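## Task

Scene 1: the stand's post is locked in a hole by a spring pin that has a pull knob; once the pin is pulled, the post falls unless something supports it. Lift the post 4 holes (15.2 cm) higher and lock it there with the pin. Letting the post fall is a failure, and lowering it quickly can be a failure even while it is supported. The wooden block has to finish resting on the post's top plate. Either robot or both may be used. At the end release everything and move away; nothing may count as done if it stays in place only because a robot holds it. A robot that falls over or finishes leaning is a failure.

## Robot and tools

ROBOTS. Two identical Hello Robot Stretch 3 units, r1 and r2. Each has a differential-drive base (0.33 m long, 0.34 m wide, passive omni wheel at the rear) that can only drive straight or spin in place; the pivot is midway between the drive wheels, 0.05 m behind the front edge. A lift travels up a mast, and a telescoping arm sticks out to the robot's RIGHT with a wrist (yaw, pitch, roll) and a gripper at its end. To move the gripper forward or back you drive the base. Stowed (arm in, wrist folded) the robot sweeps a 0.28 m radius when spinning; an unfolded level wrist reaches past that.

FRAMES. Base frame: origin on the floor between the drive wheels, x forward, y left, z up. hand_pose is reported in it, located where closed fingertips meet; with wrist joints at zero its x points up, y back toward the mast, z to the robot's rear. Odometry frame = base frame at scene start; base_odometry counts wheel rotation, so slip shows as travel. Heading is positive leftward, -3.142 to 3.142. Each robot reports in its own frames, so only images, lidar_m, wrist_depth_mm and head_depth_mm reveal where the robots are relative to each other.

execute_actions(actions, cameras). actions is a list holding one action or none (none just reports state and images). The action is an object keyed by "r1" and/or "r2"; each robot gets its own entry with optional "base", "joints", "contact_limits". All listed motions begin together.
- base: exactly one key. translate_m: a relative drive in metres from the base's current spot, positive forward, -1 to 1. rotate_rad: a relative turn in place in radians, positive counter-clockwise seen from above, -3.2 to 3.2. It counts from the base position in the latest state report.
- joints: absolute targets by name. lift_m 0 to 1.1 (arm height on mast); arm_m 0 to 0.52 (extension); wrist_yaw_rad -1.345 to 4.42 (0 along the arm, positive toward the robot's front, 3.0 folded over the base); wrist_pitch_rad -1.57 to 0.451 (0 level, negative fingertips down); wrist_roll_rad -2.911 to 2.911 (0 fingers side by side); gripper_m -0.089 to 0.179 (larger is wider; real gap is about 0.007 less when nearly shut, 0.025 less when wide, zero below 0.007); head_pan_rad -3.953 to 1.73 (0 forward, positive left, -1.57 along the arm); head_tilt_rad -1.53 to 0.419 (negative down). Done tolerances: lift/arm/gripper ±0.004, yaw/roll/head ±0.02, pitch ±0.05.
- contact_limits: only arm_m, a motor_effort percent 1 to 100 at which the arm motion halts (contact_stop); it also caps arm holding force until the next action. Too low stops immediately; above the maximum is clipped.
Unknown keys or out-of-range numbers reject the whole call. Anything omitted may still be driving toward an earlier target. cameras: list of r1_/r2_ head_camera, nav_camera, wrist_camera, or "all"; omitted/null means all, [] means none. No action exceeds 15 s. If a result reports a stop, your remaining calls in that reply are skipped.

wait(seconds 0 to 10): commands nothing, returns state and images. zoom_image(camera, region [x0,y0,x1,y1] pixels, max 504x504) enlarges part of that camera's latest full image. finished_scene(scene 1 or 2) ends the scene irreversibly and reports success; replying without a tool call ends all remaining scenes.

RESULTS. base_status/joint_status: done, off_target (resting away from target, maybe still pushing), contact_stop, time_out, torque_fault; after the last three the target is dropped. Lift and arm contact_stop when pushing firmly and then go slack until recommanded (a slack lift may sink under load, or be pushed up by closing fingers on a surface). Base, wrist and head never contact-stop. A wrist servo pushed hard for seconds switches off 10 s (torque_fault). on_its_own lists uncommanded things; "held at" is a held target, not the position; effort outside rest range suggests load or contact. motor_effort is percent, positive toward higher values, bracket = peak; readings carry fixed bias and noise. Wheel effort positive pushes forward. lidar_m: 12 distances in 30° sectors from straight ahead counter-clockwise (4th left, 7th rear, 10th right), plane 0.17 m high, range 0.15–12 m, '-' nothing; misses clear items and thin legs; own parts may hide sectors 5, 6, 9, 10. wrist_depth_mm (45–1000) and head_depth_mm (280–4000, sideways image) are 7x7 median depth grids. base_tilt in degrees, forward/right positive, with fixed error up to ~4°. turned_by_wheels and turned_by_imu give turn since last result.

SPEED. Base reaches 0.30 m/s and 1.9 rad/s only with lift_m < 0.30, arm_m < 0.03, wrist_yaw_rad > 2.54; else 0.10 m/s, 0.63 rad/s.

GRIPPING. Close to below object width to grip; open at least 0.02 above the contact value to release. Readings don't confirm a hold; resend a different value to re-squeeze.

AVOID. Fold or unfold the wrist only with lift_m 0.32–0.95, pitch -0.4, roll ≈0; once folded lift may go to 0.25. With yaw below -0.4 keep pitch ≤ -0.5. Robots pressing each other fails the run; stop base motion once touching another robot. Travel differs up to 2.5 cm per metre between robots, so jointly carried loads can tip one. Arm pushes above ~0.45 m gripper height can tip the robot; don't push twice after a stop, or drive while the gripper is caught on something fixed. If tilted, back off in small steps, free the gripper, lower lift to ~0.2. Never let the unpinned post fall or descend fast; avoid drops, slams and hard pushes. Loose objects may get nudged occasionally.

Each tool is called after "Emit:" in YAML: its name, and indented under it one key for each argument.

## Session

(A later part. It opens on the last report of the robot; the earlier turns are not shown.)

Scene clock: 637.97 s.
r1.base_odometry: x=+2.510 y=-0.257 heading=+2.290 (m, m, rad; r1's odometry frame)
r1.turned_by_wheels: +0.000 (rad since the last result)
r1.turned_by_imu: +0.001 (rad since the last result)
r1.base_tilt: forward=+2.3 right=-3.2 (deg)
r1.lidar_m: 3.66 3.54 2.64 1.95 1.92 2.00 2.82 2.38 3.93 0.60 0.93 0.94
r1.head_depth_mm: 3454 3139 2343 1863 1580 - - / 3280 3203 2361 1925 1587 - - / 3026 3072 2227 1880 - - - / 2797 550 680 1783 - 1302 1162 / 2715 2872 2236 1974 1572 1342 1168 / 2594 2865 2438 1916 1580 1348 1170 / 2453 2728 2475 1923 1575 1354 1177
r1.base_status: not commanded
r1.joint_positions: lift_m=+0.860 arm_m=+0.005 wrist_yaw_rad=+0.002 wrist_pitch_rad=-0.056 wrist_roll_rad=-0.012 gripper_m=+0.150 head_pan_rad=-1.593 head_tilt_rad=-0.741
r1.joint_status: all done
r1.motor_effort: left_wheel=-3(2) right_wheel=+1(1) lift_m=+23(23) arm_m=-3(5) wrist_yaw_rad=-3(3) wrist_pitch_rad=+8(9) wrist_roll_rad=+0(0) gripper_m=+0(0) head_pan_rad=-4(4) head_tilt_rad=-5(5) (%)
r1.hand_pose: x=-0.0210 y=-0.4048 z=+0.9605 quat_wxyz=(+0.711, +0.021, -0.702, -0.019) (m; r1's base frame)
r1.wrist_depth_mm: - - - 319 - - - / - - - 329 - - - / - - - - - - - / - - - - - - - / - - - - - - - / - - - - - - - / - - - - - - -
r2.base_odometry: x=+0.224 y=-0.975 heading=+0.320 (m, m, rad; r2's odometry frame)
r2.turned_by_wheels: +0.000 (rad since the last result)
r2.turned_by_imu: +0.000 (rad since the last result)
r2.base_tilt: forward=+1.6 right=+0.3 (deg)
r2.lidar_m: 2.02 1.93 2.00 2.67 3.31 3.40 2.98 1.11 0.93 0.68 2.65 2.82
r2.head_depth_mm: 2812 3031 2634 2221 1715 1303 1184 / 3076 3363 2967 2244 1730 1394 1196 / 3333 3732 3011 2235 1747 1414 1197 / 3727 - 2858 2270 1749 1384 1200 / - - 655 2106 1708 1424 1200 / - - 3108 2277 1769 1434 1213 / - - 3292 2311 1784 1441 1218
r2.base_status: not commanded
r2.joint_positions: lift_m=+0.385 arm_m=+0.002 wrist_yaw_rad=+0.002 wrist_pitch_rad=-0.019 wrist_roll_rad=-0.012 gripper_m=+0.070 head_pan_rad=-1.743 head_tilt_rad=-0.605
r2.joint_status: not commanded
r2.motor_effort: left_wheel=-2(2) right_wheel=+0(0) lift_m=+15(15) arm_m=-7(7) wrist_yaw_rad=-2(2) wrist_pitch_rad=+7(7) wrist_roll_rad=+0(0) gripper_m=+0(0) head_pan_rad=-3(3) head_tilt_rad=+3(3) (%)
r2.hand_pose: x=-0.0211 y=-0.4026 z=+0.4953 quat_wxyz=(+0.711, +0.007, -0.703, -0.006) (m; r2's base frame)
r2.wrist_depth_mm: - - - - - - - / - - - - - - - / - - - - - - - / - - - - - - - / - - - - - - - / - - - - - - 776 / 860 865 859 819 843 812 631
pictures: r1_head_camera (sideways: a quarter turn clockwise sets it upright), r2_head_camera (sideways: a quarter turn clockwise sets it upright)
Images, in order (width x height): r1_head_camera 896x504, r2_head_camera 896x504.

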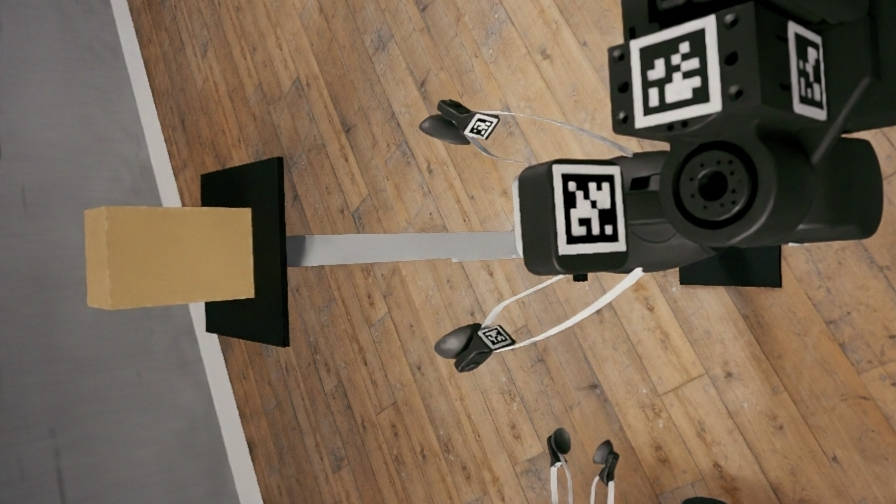

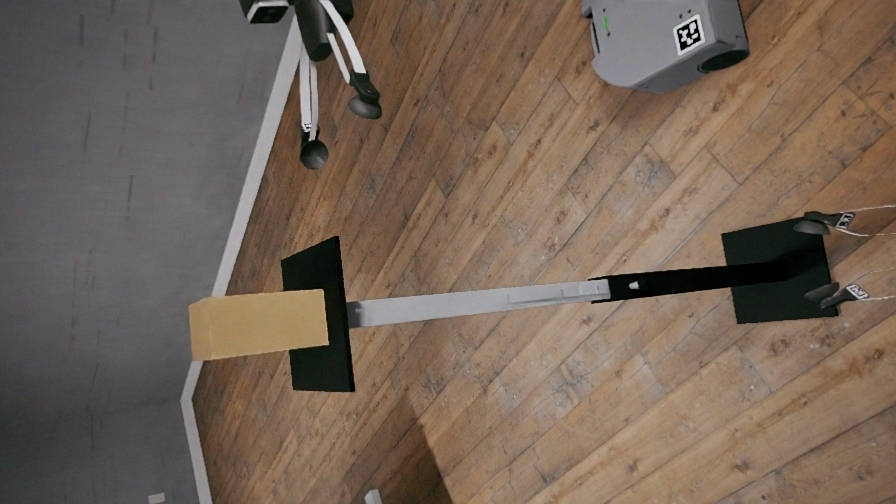

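Emit:
execute_actions:
  actions:
    - {"r1":{"joints":{"wrist_yaw_rad":1.5,"gripper_m":0.05}},"r2":{"joints":{"wrist_yaw_rad":1.5}}}
  cameras: []

Emit:
finished_scene:
  scene: 1

Scene clock: 646.40 s.
r1.base_odometry: x=+2.510 y=-0.257 heading=+2.290 (m, m, rad; r1's odometry frame)
r1.turned_by_wheels: +0.000 (rad since the last result)
r1.turned_by_imu: +0.001 (rad since the last result)
r1.base_tilt: forward=+2.1 right=-3.2 (deg)
r1.lidar_m: 3.65 3.54 2.64 1.95 1.92 2.00 2.81 2.37 3.94 0.60 0.93 0.93
r1.head_depth_mm: 3454 3180 2347 1864 1595 - 1112 / 3255 3224 2358 1889 1584 - 1116 / 3012 3014 2209 1880 1581 - 1106 / 2812 549 680 1769 1461 1306 1103 / 2728 2870 2253 1910 1573 1377 - / 2599 2856 2423 1912 1586 1408 - / 2464 2686 2435 1932 1592 1395 -
r1.base_status: not commanded
r1.joint_positions: lift_m=+0.860 arm_m=+0.005 wrist_yaw_rad=+1.496 wrist_pitch_rad=-0.056 wrist_roll_rad=-0.012 gripper_m=+0.050 head_pan_rad=-1.593 head_tilt_rad=-0.741
r1.joint_status: all done
r1.motor_effort: left_wheel=-2(2) right_wheel=+1(1) lift_m=+23(22) arm_m=-3(3) wrist_yaw_rad=+4(4) wrist_pitch_rad=+9(8) wrist_roll_rad=+0(0) gripper_m=+0(83) head_pan_rad=-4(4) head_tilt_rad=-5(5) (%)
r1.hand_pose: x=+0.2324 y=-0.1692 z=+0.9605 quat_wxyz=(+0.535, +0.493, -0.501, +0.469) (m; r1's base frame)
r1.wrist_depth_mm: - - - - - - - / - - - - - - - / - - - - - - - / - - - - - - - / - - - - - - - / - - - - - - - / - - - - - 630 -
r2.base_odometry: x=+0.224 y=-0.975 heading=+0.320 (m, m, rad; r2's odometry frame)
r2.turned_by_wheels: +0.000 (rad since the last result)
r2.turned_by_imu: +0.001 (rad since the last result)
r2.base_tilt: forward=+1.5 right=+0.1 (deg)
r2.lidar_m: 2.02 1.93 1.99 2.67 3.31 3.40 2.99 1.11 0.93 0.68 2.66 2.81
r2.head_depth_mm: 2773 3010 2958 2233 1712 1298 1187 / 3082 3359 3215 2224 1725 1385 1190 / 3387 3724 3212 2251 1729 1420 1196 / 3766 - 2860 2288 1748 1394 1198 / - - 656 2097 1707 1419 1209 / - - 3122 2298 1765 1440 1211 / - - 3318 2322 1766 1440 1217
r2.base_status: not commanded
r2.joint_positions: lift_m=+0.385 arm_m=+0.002 wrist_yaw_rad=+1.497 wrist_pitch_rad=-0.019 wrist_roll_rad=-0.012 gripper_m=+0.070 head_pan_rad=-1.743 head_tilt_rad=-0.605
r2.joint_status: all done
r2.motor_effort: left_wheel=-2(2) right_wheel=+1(0) lift_m=+15(16) arm_m=-7(7) wrist_yaw_rad=+3(0) wrist_pitch_rad=+7(7) wrist_roll_rad=+0(0) gripper_m=+0(0) head_pan_rad=-3(3) head_tilt_rad=+3(3) (%)
r2.hand_pose: x=+0.2337 y=-0.1657 z=+0.4953 quat_wxyz=(+0.526, +0.483, -0.510, +0.479) (m; r2's base frame)
r2.wrist_depth_mm: - - - - - - - / - - - - - - - / - - - - - - - / - - - - - - - / - - - - - - - / - - - - - - - / 862 857 842 841 837 849 822
pictures: none
No camera images: the call's "cameras" was empty. Leave "cameras" out to get every camera's image.

The scene is finished: the task was done.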